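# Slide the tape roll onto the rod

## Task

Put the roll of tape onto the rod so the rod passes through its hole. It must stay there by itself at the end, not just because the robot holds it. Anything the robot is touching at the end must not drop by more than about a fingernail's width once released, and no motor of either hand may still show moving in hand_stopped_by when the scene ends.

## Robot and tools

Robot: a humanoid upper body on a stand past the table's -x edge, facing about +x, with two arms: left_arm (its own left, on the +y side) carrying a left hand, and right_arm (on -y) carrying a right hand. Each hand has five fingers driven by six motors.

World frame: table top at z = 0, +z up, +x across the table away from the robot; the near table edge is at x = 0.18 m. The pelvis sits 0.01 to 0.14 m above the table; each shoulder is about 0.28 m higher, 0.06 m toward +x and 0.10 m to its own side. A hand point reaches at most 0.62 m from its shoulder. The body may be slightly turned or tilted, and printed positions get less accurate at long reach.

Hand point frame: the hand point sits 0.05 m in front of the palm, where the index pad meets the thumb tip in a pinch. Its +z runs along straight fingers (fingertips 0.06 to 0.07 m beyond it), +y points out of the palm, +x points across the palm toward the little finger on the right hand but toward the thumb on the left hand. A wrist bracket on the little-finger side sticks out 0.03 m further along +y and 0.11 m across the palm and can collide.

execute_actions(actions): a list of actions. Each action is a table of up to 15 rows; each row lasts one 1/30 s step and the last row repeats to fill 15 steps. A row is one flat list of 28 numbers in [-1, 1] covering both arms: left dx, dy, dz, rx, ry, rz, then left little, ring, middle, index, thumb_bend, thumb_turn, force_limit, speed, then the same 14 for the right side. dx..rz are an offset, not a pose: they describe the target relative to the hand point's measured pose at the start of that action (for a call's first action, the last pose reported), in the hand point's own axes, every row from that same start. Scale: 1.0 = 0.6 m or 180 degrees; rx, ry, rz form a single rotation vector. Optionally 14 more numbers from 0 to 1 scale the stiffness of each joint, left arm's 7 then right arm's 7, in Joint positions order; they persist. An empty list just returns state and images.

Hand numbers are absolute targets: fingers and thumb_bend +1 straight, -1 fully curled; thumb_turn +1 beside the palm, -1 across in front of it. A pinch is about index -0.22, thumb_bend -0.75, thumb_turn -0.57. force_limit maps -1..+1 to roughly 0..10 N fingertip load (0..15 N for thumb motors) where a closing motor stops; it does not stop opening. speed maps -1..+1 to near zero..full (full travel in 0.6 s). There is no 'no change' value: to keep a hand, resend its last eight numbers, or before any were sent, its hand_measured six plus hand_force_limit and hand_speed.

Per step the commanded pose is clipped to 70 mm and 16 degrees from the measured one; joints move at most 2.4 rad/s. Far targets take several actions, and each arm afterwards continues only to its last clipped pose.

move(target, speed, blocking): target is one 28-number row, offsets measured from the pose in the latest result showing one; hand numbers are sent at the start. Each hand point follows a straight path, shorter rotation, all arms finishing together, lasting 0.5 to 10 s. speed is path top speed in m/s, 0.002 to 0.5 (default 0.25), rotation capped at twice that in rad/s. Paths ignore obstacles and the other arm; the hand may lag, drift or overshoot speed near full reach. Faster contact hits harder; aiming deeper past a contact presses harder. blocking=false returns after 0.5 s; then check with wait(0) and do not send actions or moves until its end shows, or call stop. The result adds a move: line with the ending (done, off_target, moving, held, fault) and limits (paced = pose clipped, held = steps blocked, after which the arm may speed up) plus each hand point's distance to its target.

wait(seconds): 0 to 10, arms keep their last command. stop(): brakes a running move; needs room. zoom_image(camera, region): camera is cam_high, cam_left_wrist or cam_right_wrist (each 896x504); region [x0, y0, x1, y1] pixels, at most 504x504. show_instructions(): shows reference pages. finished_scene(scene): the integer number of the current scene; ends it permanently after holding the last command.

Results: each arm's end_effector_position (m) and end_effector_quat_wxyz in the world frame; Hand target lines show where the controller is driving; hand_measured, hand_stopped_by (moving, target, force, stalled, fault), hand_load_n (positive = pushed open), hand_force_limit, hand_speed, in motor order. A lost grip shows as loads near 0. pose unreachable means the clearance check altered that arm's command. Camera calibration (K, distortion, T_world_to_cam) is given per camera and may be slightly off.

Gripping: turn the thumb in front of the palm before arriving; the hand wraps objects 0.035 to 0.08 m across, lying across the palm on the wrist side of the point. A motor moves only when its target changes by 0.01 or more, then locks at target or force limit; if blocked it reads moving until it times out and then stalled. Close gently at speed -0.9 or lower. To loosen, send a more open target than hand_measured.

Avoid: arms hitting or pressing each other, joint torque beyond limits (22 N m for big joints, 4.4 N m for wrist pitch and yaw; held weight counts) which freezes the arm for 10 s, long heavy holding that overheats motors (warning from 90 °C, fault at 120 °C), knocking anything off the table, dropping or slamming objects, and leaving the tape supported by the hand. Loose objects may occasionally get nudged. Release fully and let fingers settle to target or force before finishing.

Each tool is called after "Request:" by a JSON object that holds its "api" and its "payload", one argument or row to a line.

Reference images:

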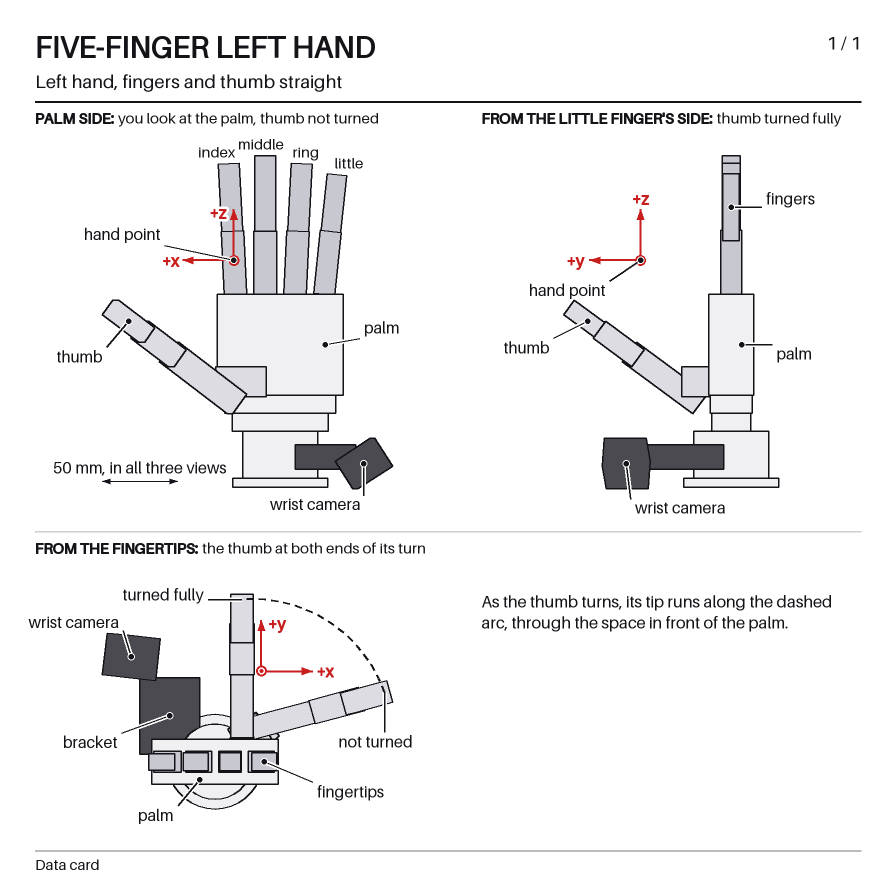

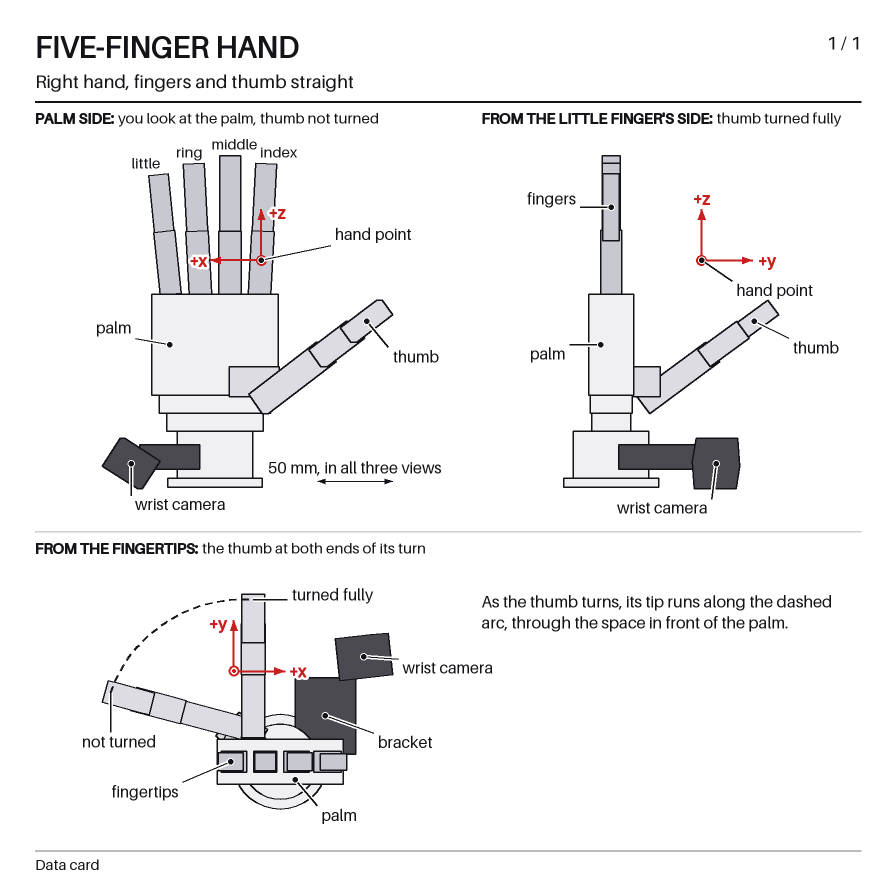

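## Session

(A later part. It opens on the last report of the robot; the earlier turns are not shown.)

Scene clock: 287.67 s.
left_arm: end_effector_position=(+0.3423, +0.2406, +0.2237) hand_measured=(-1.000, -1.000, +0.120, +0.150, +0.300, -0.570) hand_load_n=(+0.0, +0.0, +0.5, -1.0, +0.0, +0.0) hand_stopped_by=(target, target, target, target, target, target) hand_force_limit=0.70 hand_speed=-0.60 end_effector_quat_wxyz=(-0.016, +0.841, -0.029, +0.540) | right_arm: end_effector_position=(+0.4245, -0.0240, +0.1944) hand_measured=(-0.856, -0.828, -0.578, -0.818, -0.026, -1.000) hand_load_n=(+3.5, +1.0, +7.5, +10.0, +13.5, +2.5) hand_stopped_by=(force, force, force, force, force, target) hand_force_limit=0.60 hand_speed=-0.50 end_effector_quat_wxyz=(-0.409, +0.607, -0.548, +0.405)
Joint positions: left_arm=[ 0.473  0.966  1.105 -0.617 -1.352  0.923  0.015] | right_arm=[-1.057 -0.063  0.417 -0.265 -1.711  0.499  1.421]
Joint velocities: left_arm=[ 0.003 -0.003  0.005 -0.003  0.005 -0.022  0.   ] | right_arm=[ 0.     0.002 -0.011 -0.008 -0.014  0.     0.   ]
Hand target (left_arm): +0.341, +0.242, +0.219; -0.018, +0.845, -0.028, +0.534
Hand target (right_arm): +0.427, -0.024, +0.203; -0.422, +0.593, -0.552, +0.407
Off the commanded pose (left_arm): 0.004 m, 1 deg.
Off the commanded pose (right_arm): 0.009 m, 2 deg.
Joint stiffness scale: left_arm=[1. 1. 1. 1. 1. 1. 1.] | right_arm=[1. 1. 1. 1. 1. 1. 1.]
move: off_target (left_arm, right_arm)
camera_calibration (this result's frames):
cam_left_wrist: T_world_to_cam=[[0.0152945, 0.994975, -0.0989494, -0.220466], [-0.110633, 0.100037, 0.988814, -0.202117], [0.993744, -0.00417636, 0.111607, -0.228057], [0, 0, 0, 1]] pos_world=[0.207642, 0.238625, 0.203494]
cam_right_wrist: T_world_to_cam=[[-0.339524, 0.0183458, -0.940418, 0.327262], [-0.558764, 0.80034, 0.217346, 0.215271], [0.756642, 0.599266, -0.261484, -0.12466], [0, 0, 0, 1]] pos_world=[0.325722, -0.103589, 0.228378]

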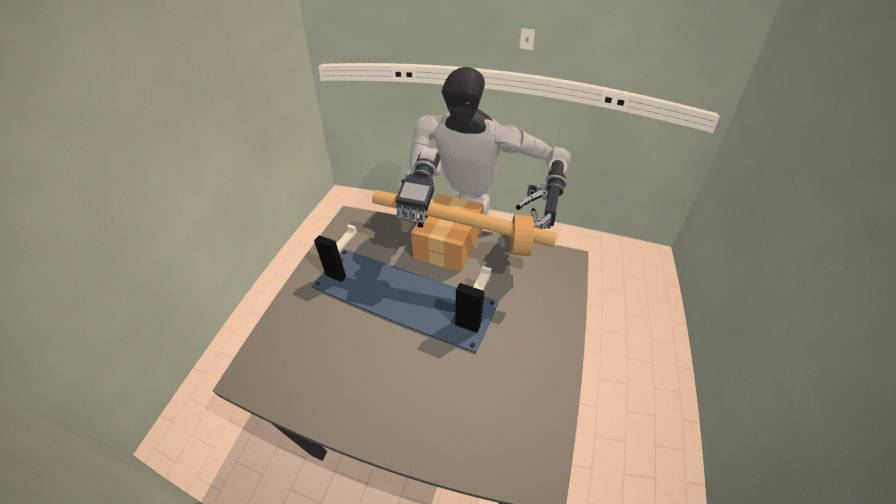

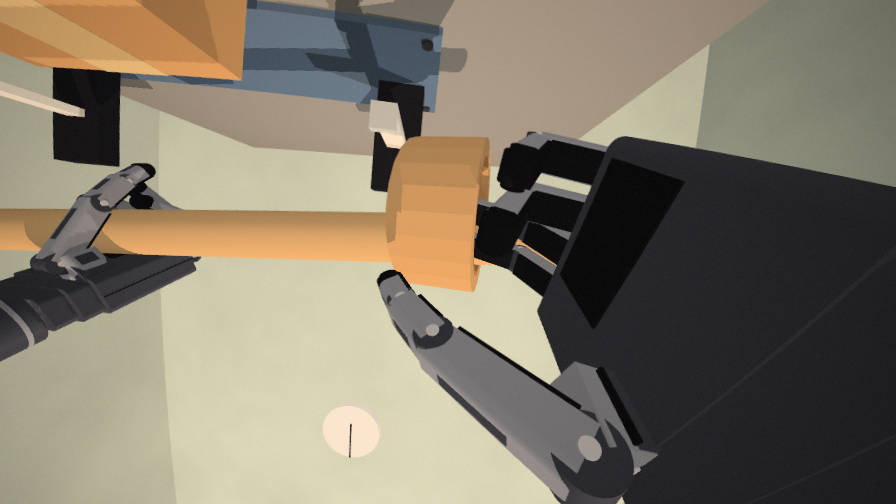

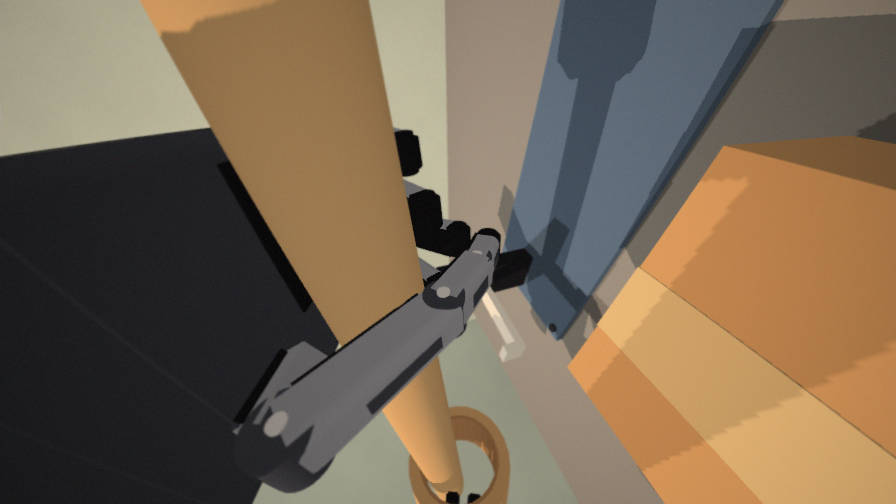

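Request:
{"api": "move", "payload": {
  "target": [-0.005,-0.05,0,0,0,0,-1,-1,0.12,0.15,0.3,-0.57,0.7,-0.6, 0,-0.013,0,0.01,0,0.012,-1,-1,-1,-1,-1,-1,0.6,-0.5],
  "speed": 0.04
}}

Scene clock: 295.03 s.
left_arm: end_effector_position=(+0.3425, +0.2698, +0.2228) hand_measured=(-1.000, -1.000, +0.120, +0.150, +0.300, -0.570) hand_load_n=(+0.0, +0.0, +0.0, +0.0, +0.0, +0.0) hand_stopped_by=(target, target, target, target, target, target) hand_force_limit=0.70 hand_speed=-0.60 end_effector_quat_wxyz=(-0.014, +0.840, -0.028, +0.541) | right_arm: end_effector_position=(+0.4258, -0.0244, +0.1949) hand_measured=(-0.856, -0.828, -0.578, -0.818, -0.026, -1.000) hand_load_n=(+3.5, +1.0, +7.5, +9.5, +13.5, +3.0) hand_stopped_by=(force, force, force, force, force, target) hand_force_limit=0.60 hand_speed=-0.50 end_effector_quat_wxyz=(-0.415, +0.601, -0.551, +0.405)
Joint positions: left_arm=[ 0.498  0.982  1.109 -0.466 -1.21   0.858 -0.192] | right_arm=[-1.046 -0.055  0.409 -0.267 -1.714  0.502  1.403]
Joint velocities: left_arm=[ 0.008  0.006 -0.008  0.005 -0.008  0.    -0.003] | right_arm=[-0.002 -0.005  0.005 -0.002 -0.012  0.     0.   ]
Hand target (left_arm): +0.343, +0.271, +0.223; -0.016, +0.840, -0.029, +0.541
Hand target (right_arm): +0.427, -0.023, +0.202; -0.426, +0.590, -0.553, +0.406
Off the commanded pose (left_arm): 0.001 m, 0 deg.
Off the commanded pose (right_arm): 0.007 m, 2 deg.
Joint stiffness scale: left_arm=[1. 1. 1. 1. 1. 1. 1.] | right_arm=[1. 1. 1. 1. 1. 1. 1.]
move: off_target (right_arm)
camera_calibration (this result's frames):
cam_left_wrist: T_world_to_cam=[[0.0159347, 0.994487, -0.103645, -0.248671], [-0.111705, 0.10478, 0.988202, -0.204968], [0.993614, -0.00416914, 0.112758, -0.228265], [0, 0, 0, 1]] pos_world=[0.207874, 0.267825, 0.202515]
cam_right_wrist: T_world_to_cam=[[-0.331021, 0.0341455, -0.943005, 0.325486], [-0.556195, 0.800234, 0.224216, 0.213805], [0.762281, 0.598715, -0.245903, -0.130734], [0, 0, 0, 1]] pos_world=[0.326316, -0.103935, 0.226849]

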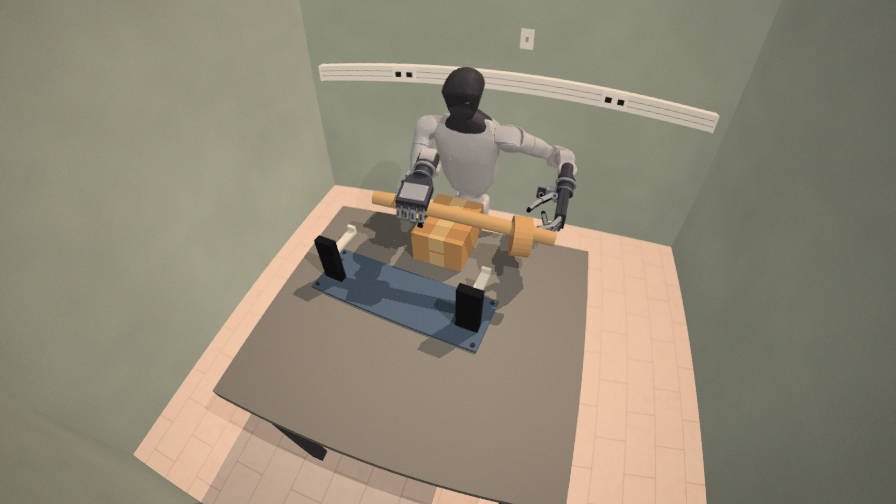

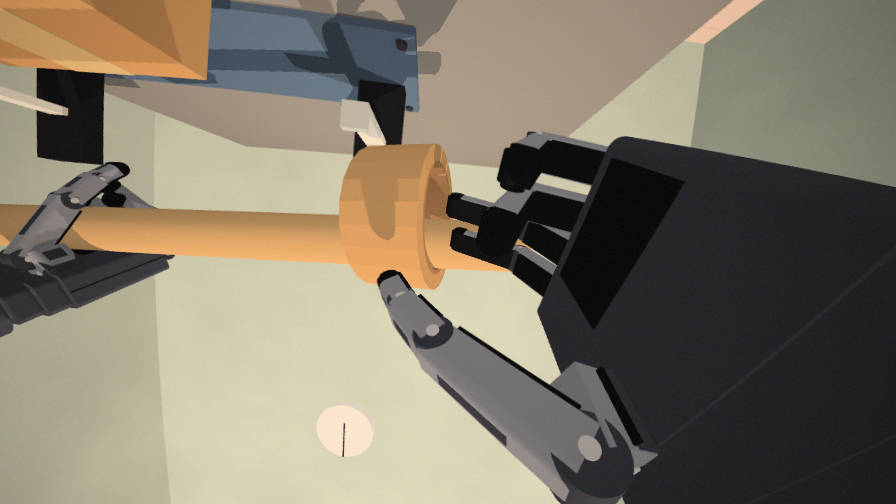

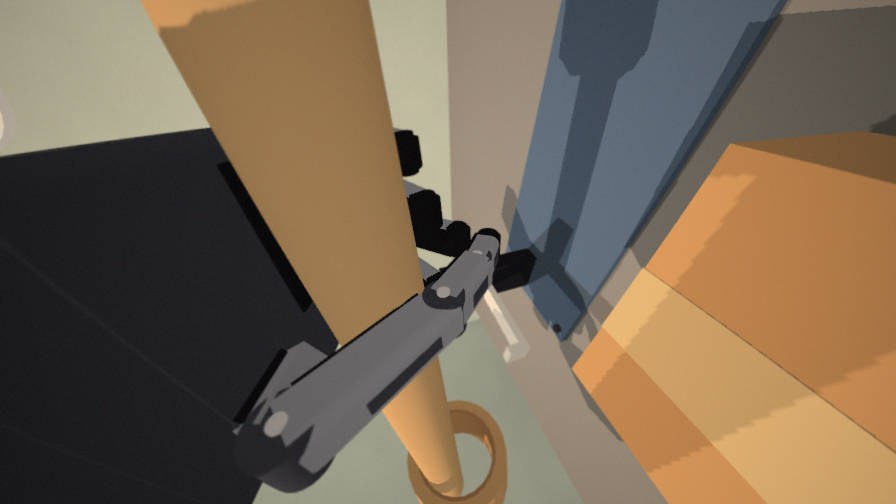

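Request:
{"api": "move", "payload": {
  "target": [0,0,0,0,0,0,-1,-1,-1,-1,1,1,0.7,0.3, 0,-0.013,0,0.01,0,0.02,-1,-1,-1,-1,-1,-1,0.6,-0.5],
  "speed": 0.04
}}

Request:
{"api": "move", "payload": {
  "target": [0,0.18,0,0,0,0,-1,-1,-1,-1,1,1,0.7,0.3, 0,-0.01,0,0.01,0,0.01,-1,-1,-1,-1,-1,-1,0.6,-0.5],
  "speed": 0.05
}}

Scene clock: 305.77 s.
left_arm: end_effector_position=(+0.3425, +0.2698, +0.2228) hand_measured=(-1.000, -1.000, -1.000, -1.000, +1.000, +1.000) hand_load_n=(+0.0, +0.0, +0.0, +0.0, +0.0, +0.0) hand_stopped_by=(target, target, target, target, target, target) hand_force_limit=0.70 hand_speed=0.30 end_effector_quat_wxyz=(-0.014, +0.840, -0.028, +0.541) | right_arm: end_effector_position=(+0.4272, -0.0247, +0.1954) hand_measured=(-0.856, -0.828, -0.578, -0.818, -0.026, -1.000) hand_load_n=(+3.5, +1.0, +7.5, +9.5, +13.5, +3.0) hand_stopped_by=(force, force, force, force, force, target) hand_force_limit=0.60 hand_speed=-0.50 end_effector_quat_wxyz=(-0.426, +0.587, -0.561, +0.399)
Joint positions: left_arm=[ 0.498  0.982  1.109 -0.466 -1.21   0.858 -0.192] | right_arm=[-1.028 -0.04   0.392 -0.273 -1.716  0.517  1.38 ]
Joint velocities: left_arm=[ 0.     0.003  0.    -0.006  0.     0.     0.   ] | right_arm=[ 0.005 -0.009  0.006 -0.011 -0.005  0.     0.   ]
Hand target (left_arm): +0.343, +0.270, +0.223; -0.014, +0.840, -0.028, +0.541
Hand target (right_arm): +0.428, -0.024, +0.202; -0.437, +0.577, -0.563, +0.400
Off the commanded pose (left_arm): 0.000 m, 0 deg.
Off the commanded pose (right_arm): 0.007 m, 2 deg.
Joint stiffness scale: left_arm=[1. 1. 1. 1. 1. 1. 1.] | right_arm=[1. 1. 1. 1. 1. 1. 1.]
move: off_target (right_arm)
camera_calibration (this result's frames):
cam_left_wrist: T_world_to_cam=[[0.0159551, 0.994499, -0.103525, -0.248725], [-0.111669, 0.104663, 0.988218, -0.204941], [0.993617, -0.0042066, 0.112725, -0.228242], [0, 0, 0, 1]] pos_world=[0.207868, 0.267846, 0.202506]
cam_right_wrist: T_world_to_cam=[[-0.32295, 0.0752402, -0.943421, 0.324095], [-0.547249, 0.798443, 0.251011, 0.205604], [0.772154, 0.59735, -0.216682, -0.141413], [0, 0, 0, 1]] pos_world=[0.326375, -0.104075, 0.223507]

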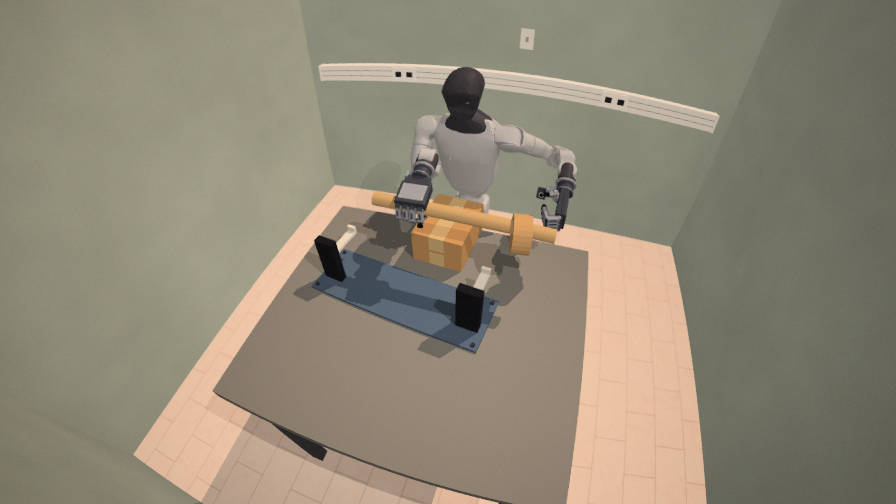

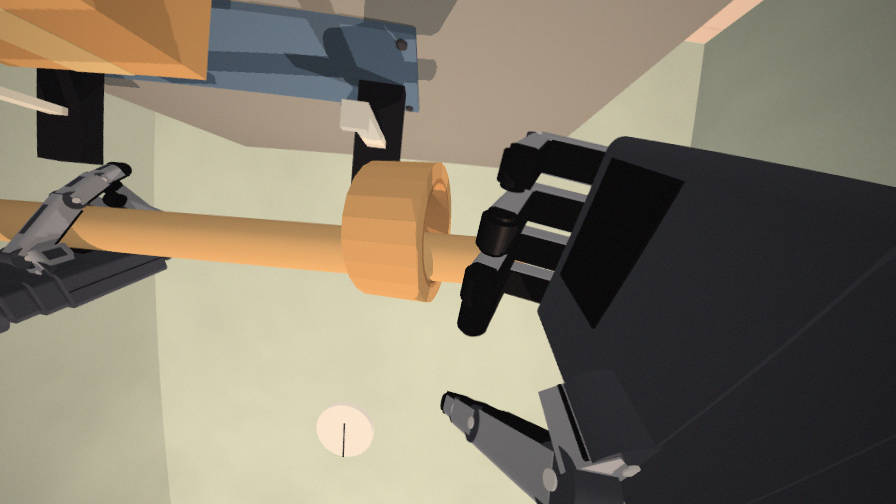

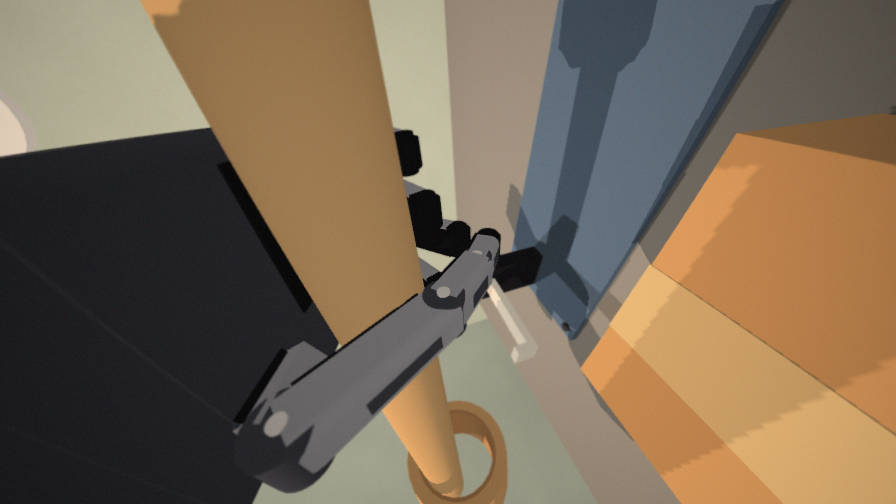

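Scene clock: 308.23 s.
left_arm: end_effector_position=(+0.3370, +0.1645, +0.2141) hand_measured=(-1.000, -1.000, -1.000, -1.000, +1.000, +1.000) hand_load_n=(+0.0, +0.0, +0.0, +0.0, +0.0, +0.0) hand_stopped_by=(target, target, target, target, target, target) hand_force_limit=0.70 hand_speed=0.30 end_effector_quat_wxyz=(-0.017, +0.843, -0.026, +0.537) | right_arm: end_effector_position=(+0.4280, -0.0255, +0.1941) hand_measured=(-0.856, -0.828, -0.578, -0.818, -0.026, -1.000) hand_load_n=(+3.5, +1.0, +7.5, +9.5, +13.5, +3.0) hand_stopped_by=(force, force, force, force, force, target) hand_force_limit=0.60 hand_speed=-0.50 end_effector_quat_wxyz=(-0.430, +0.582, -0.562, +0.400)
Joint positions: left_arm=[ 0.363  0.971  0.903 -0.942 -1.713  0.898  0.646] | right_arm=[-1.008 -0.029  0.384 -0.278 -1.722  0.511  1.358]
Joint velocities: left_arm=[-0.015  0.009 -0.008 -0.002 -0.015  0.     0.008] | right_arm=[0.008 0.    0.014 0.    0.003 0.    0.   ]
Hand target (left_arm): +0.337, +0.163, +0.215; -0.015, +0.843, -0.027, +0.537
Hand target (right_arm): +0.429, -0.025, +0.201; -0.442, +0.572, -0.564, +0.401
Off the commanded pose (left_arm): 0.004 m, 1 deg.
Off the commanded pose (right_arm): 0.007 m, 2 deg.
Joint stiffness scale: left_arm=[1. 1. 1. 1. 1. 1. 1.] | right_arm=[1. 1. 1. 1. 1. 1. 1.]
move: off_target (left_arm, right_arm)
camera_calibration (this result's frames):
cam_left_wrist: T_world_to_cam=[[0.00785836, 0.994898, -0.100582, -0.142749], [-0.102657, 0.100857, 0.989591, -0.188636], [0.994686, 0.00254893, 0.102926, -0.22157], [0, 0, 0, 1]] pos_world=[0.20215, 0.161611, 0.19512]
cam_right_wrist: T_world_to_cam=[[-0.314119, 0.0849908, -0.945572, 0.32006], [-0.545932, 0.798671, 0.253146, 0.206008], [0.776716, 0.595736, -0.204479, -0.146238], [0, 0, 0, 1]] pos_world=[0.326589, -0.104616, 0.220587]

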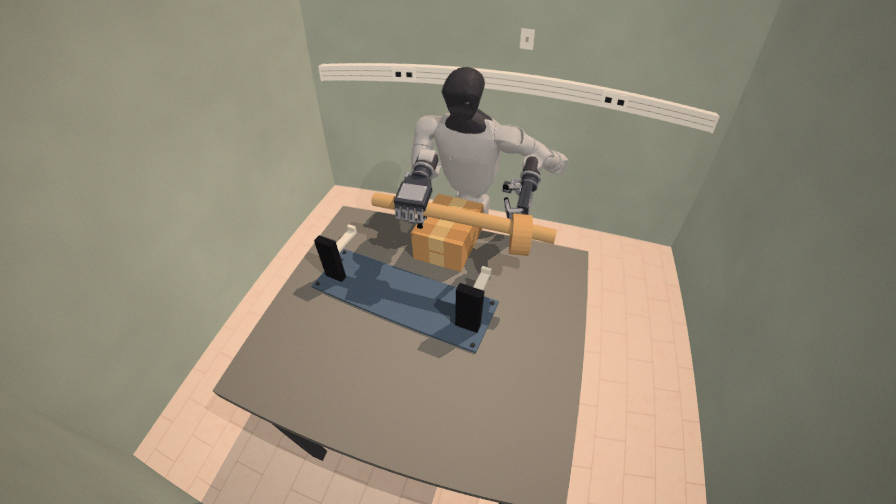

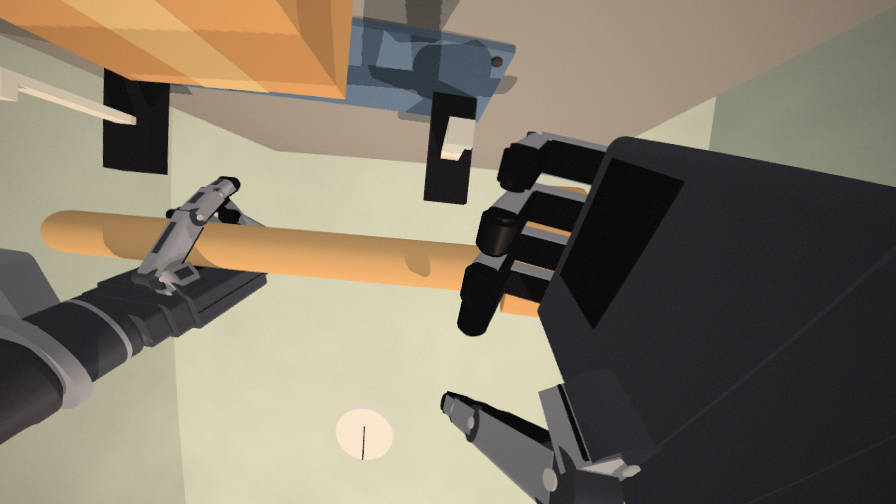

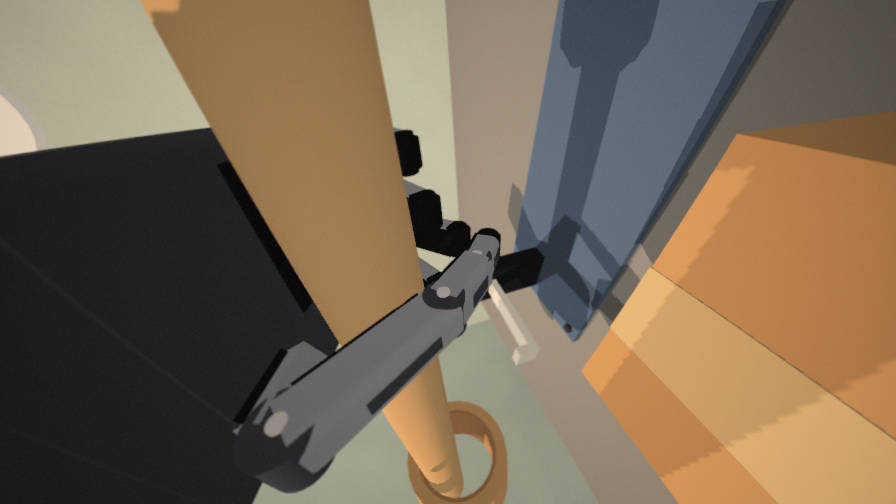

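Request:
{"api": "move", "payload": {
  "target": [0,-0.05,-0.08,0,0,0,-1,-1,-1,-1,1,1,0.7,0.3, 0.23,-0.07,0.105,0.01,0.036,0.02,-1,-1,-1,-1,-1,-1,0.6,-0.5],
  "speed": 0.08
}}

Scene clock: 326.07 s.
left_arm: end_effector_position=(+0.2942, +0.1940, +0.2358) hand_measured=(-1.000, -1.000, -1.000, -1.000, +1.000, +1.000) hand_load_n=(+0.0, +0.0, +0.0, +0.0, +0.0, +0.0) hand_stopped_by=(target, target, target, target, target, target) hand_force_limit=0.70 hand_speed=0.30 end_effector_quat_wxyz=(+0.003, +0.820, -0.026, +0.572) | right_arm: end_effector_position=(+0.5031, -0.1607, +0.2064) hand_measured=(-0.856, -0.828, -0.578, -0.818, -0.026, -1.000) hand_load_n=(+3.5, +1.0, +7.5, +9.5, +13.5, +3.0) hand_stopped_by=(force, force, force, force, force, target) hand_force_limit=0.60 hand_speed=-0.50 end_effector_quat_wxyz=(-0.414, +0.540, -0.598, +0.424)
Joint positions: left_arm=[ 0.513  0.65   1.318 -0.984 -1.523  1.04   0.08 ] | right_arm=[-1.13  -0.327 -0.059  0.125 -1.344  0.188  1.051]
Joint velocities: left_arm=[-0.002  0.011  0.006  0.011  0.043 -0.002 -0.054] | right_arm=[ 0.     0.009 -0.015  0.003  0.002 -0.018  0.   ]
Hand target (left_arm): +0.294, +0.195, +0.236; +0.000, +0.819, -0.027, +0.573
Hand target (right_arm): +0.505, -0.158, +0.215; +0.427, -0.532, +0.596, -0.423
Off the commanded pose (left_arm): 0.001 m, 5 deg.
Off the commanded pose (right_arm): 0.007 m, 1 deg.
Joint stiffness scale: left_arm=[1. 1. 1. 1. 1. 1. 1.] | right_arm=[1. 1. 1. 1. 1. 1. 1.]
joint sent to its limit (left arm) — the command would take joint 1 (shoulder pitch) past its upper limit and joint 3 (shoulder yaw) past its upper limit, so those joints were sent only as far as their limits.
move: off_target (left_arm, right_arm)
camera_calibration (this result's frames):
cam_left_wrist: T_world_to_cam=[[0.040705, 0.990266, -0.133103, -0.170715], [-0.181788, 0.13833, 0.973559, -0.1977], [0.982495, -0.0154322, 0.185649, -0.193703], [0, 0, 0, 1]] pos_world=[0.161321, 0.193412, 0.205711]
cam_right_wrist: T_world_to_cam=[[-0.288577, 0.140511, -0.94709, 0.36312], [-0.447651, 0.8546, 0.263187, 0.309385], [0.846364, 0.499916, -0.183718, -0.176179], [0, 0, 0, 1]] pos_world=[0.392396, -0.227348, 0.230114]

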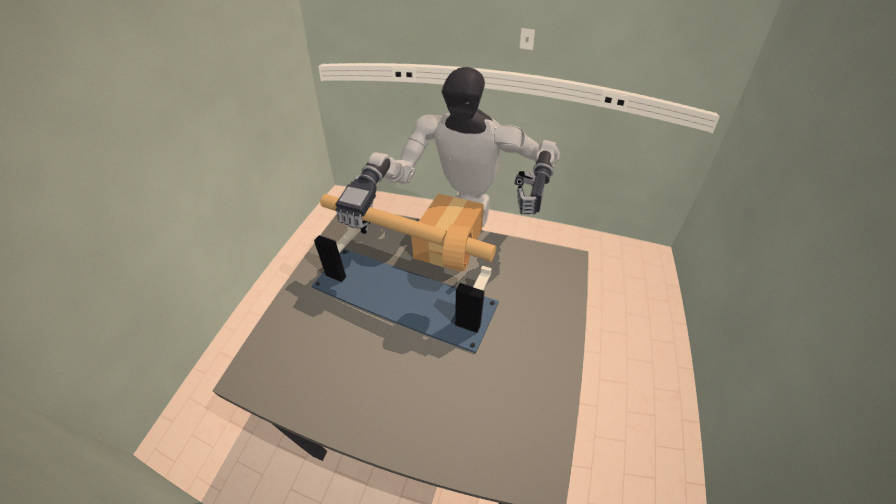

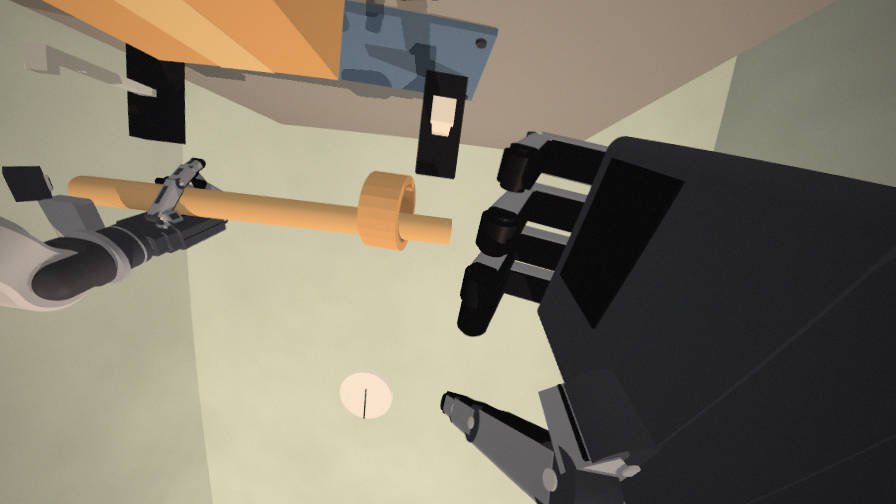

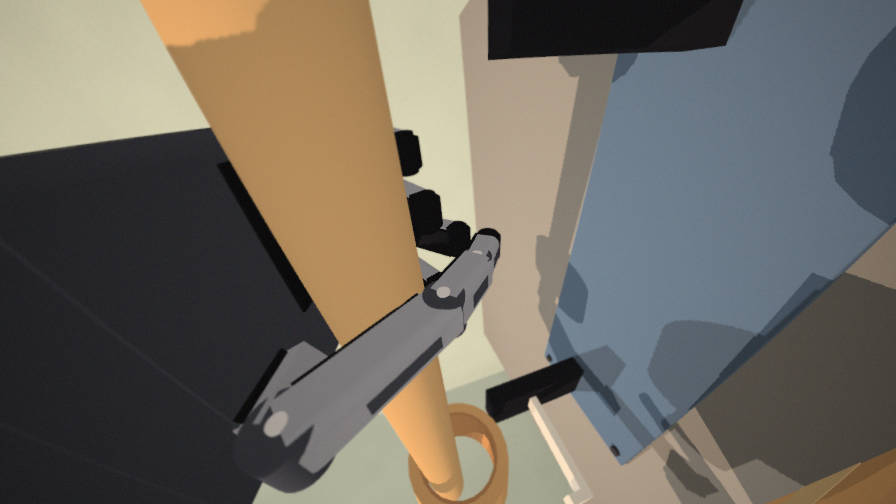

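Request:
{"api": "move", "payload": {
  "target": [0,0,0,0,0,0,-1,-1,-1,-1,1,1,0.7,0.3, 0.003,0.127,0.04,0.01,0,0.005,-1,-1,-1,-1,-1,-1,0.6,-0.5],
  "speed": 0.06
}}

Scene clock: 335.30 s.
left_arm: end_effector_position=(+0.2941, +0.1940, +0.2358) hand_measured=(-1.000, -1.000, -1.000, -1.000, +1.000, +1.000) hand_load_n=(+0.0, +0.0, +0.0, +0.0, +0.0, +0.0) hand_stopped_by=(target, target, target, target, target, target) hand_force_limit=0.70 hand_speed=0.30 end_effector_quat_wxyz=(+0.003, +0.820, -0.026, +0.572) | right_arm: end_effector_position=(+0.5021, -0.1639, +0.1181) hand_measured=(-0.856, -0.828, -0.578, -0.818, -0.026, -1.000) hand_load_n=(+3.5, +1.0, +7.5, +9.5, +13.5, +3.0) hand_stopped_by=(force, force, force, force, force, target) hand_force_limit=0.60 hand_speed=-0.50 end_effector_quat_wxyz=(-0.417, +0.532, -0.602, +0.426)
Joint positions: left_arm=[ 0.513  0.651  1.318 -0.983 -1.521  1.04   0.077] | right_arm=[-0.881 -0.242 -0.051  0.193 -1.356  0.155  0.72 ]
Joint velocities: left_arm=[ 0.006 -0.002 -0.012  0.     0.006  0.     0.   ] | right_arm=[ 0.    -0.008  0.002 -0.008  0.     0.    -0.001]
Hand target (left_arm): +0.294, +0.194, +0.236; +0.003, +0.820, -0.026, +0.572
Hand target (right_arm): +0.505, -0.161, +0.127; +0.427, -0.524, +0.599, -0.429
Off the commanded pose (left_arm): 0.000 m, 0 deg.
Off the commanded pose (right_arm): 0.009 m, 1 deg.
Joint stiffness scale: left_arm=[1. 1. 1. 1. 1. 1. 1.] | right_arm=[1. 1. 1. 1. 1. 1. 1.]
move: off_target (right_arm)
camera_calibration (this result's frames):
cam_left_wrist: T_world_to_cam=[[0.0418607, 0.990271, -0.132706, -0.171131], [-0.18169, 0.138153, 0.973603, -0.197733], [0.982464, -0.0166443, 0.185706, -0.193473], [0, 0, 0, 1]] pos_world=[0.161318, 0.193564, 0.205732]
cam_right_wrist: T_world_to_cam=[[-0.278186, 0.155146, -0.947915, 0.276978], [-0.438072, 0.857763, 0.268952, 0.329871], [0.854813, 0.490073, -0.170653, -0.197395], [0, 0, 0, 1]] pos_world=[0.390295, -0.229185, 0.140146]

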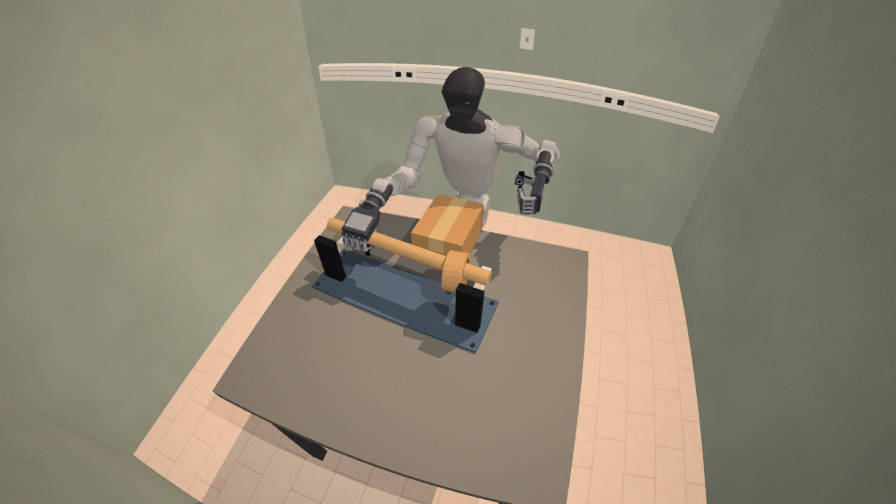

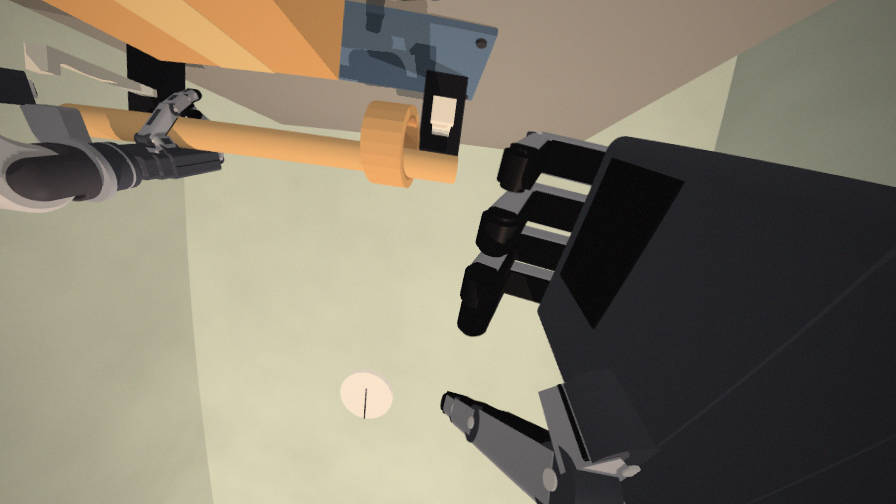

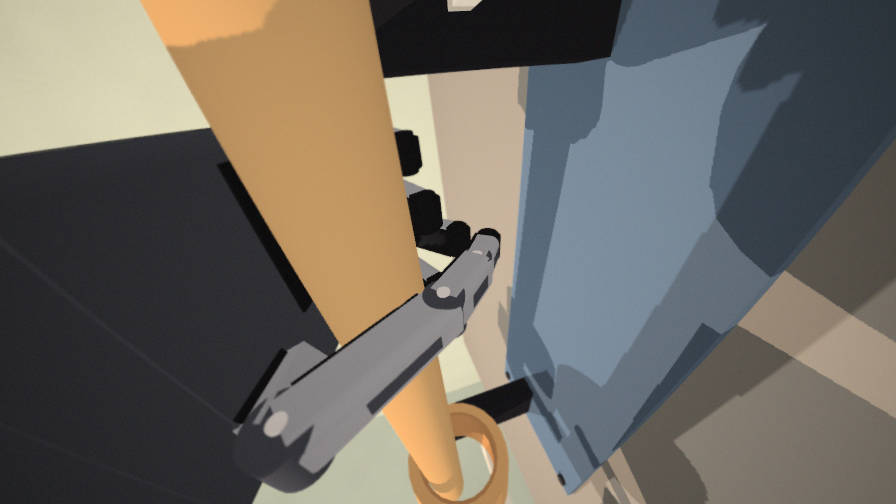

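Lower to z≈0.088 target, shift +y a few mm.

Request:
{"api": "move", "payload": {
  "target": [0,0,0,0,0,0,-1,-1,-1,-1,1,1,0.7,0.3, -0.008,0.047,0.015,0,0,0,-1,-1,-1,-1,-1,-1,0.6,-0.5],
  "speed": 0.025
}}

Scene clock: 342.10 s.
left_arm: end_effector_position=(+0.2941, +0.1940, +0.2358) hand_measured=(-1.000, -1.000, -1.000, -1.000, +1.000, +1.000) hand_load_n=(+0.0, +0.0, +0.0, +0.0, +0.0, +0.0) hand_stopped_by=(target, target, target, target, target, target) hand_force_limit=0.70 hand_speed=0.30 end_effector_quat_wxyz=(+0.003, +0.820, -0.026, +0.572) | right_arm: end_effector_position=(+0.5018, -0.1613, +0.0848) hand_measured=(-0.856, -0.828, -0.578, -0.818, -0.026, -1.000) hand_load_n=(+3.5, +1.5, +7.5, +9.5, +13.5, +3.0) hand_stopped_by=(force, force, force, force, force, target) hand_force_limit=0.60 hand_speed=-0.50 end_effector_quat_wxyz=(-0.410, +0.533, -0.606, +0.425)
Joint positions: left_arm=[ 0.513  0.651  1.318 -0.983 -1.521  1.04   0.077] | right_arm=[-0.838 -0.204 -0.041  0.284 -1.375  0.148  0.595]
Joint velocities: left_arm=[-0.005  0.    -0.002 -0.008  0.002  0.     0.   ] | right_arm=[-0.005 -0.005 -0.002  0.003  0.003  0.    -0.002]
Hand target (left_arm): +0.294, +0.194, +0.236; +0.003, +0.820, -0.026, +0.572
Hand target (right_arm): +0.504, -0.158, +0.089; +0.417, -0.530, +0.603, -0.425
Off the commanded pose (left_arm): 0.000 m, 0 deg.
Off the commanded pose (right_arm): 0.005 m, 1 deg.
Joint stiffness scale: left_arm=[1. 1. 1. 1. 1. 1. 1.] | right_arm=[1. 1. 1. 1. 1. 1. 1.]
move: off_target (right_arm)
camera_calibration (this result's frames):
cam_left_wrist: T_world_to_cam=[[0.0418393, 0.990273, -0.132698, -0.171132], [-0.181694, 0.138141, 0.973604, -0.197729], [0.982465, -0.0166244, 0.185707, -0.193479], [0, 0, 0, 1]] pos_world=[0.16132, 0.193565, 0.205732]
cam_right_wrist: T_world_to_cam=[[-0.289158, 0.153313, -0.944925, 0.249898], [-0.428726, 0.861824, 0.271024, 0.332276], [0.85591, 0.483483, -0.183474, -0.20465], [0, 0, 0, 1]] pos_world=[0.389877, -0.225731, 0.108532]

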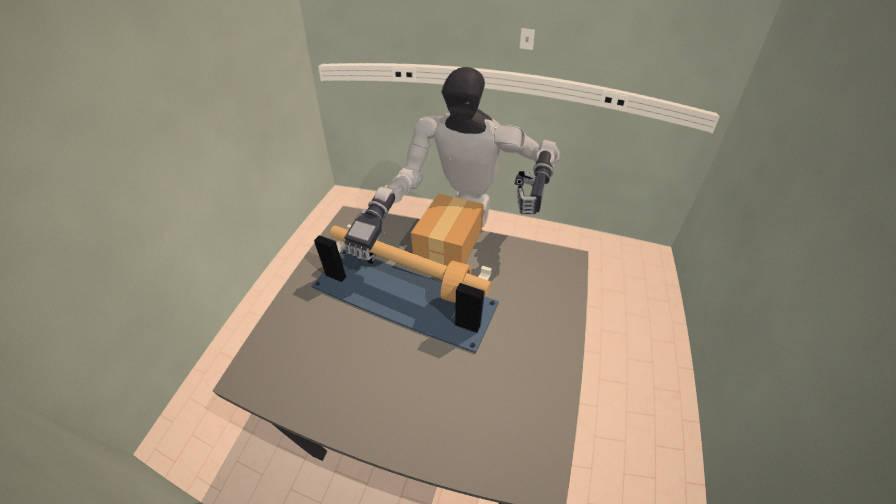

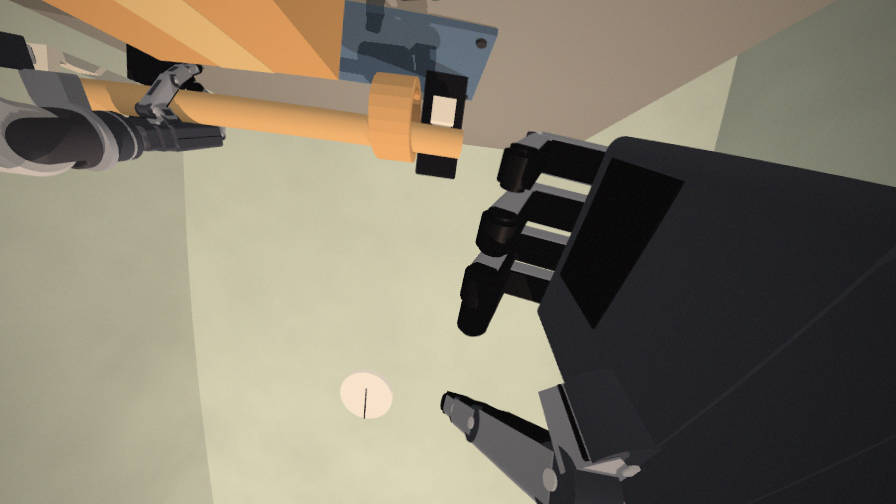

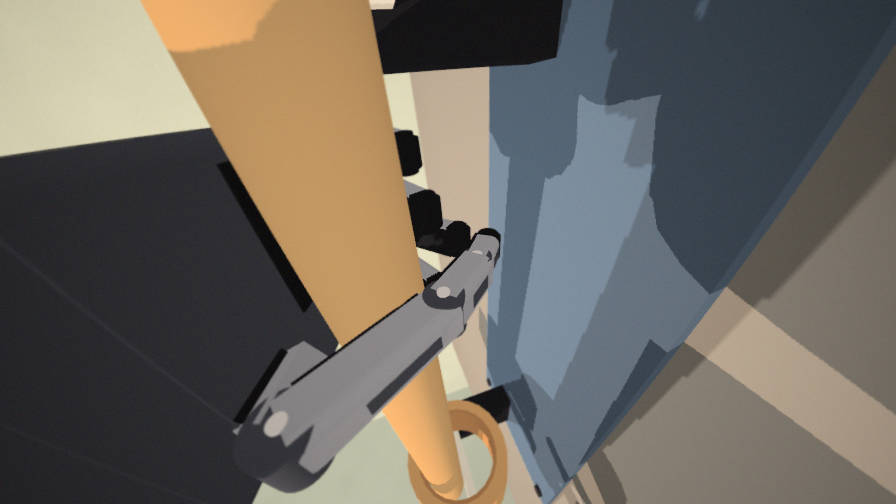

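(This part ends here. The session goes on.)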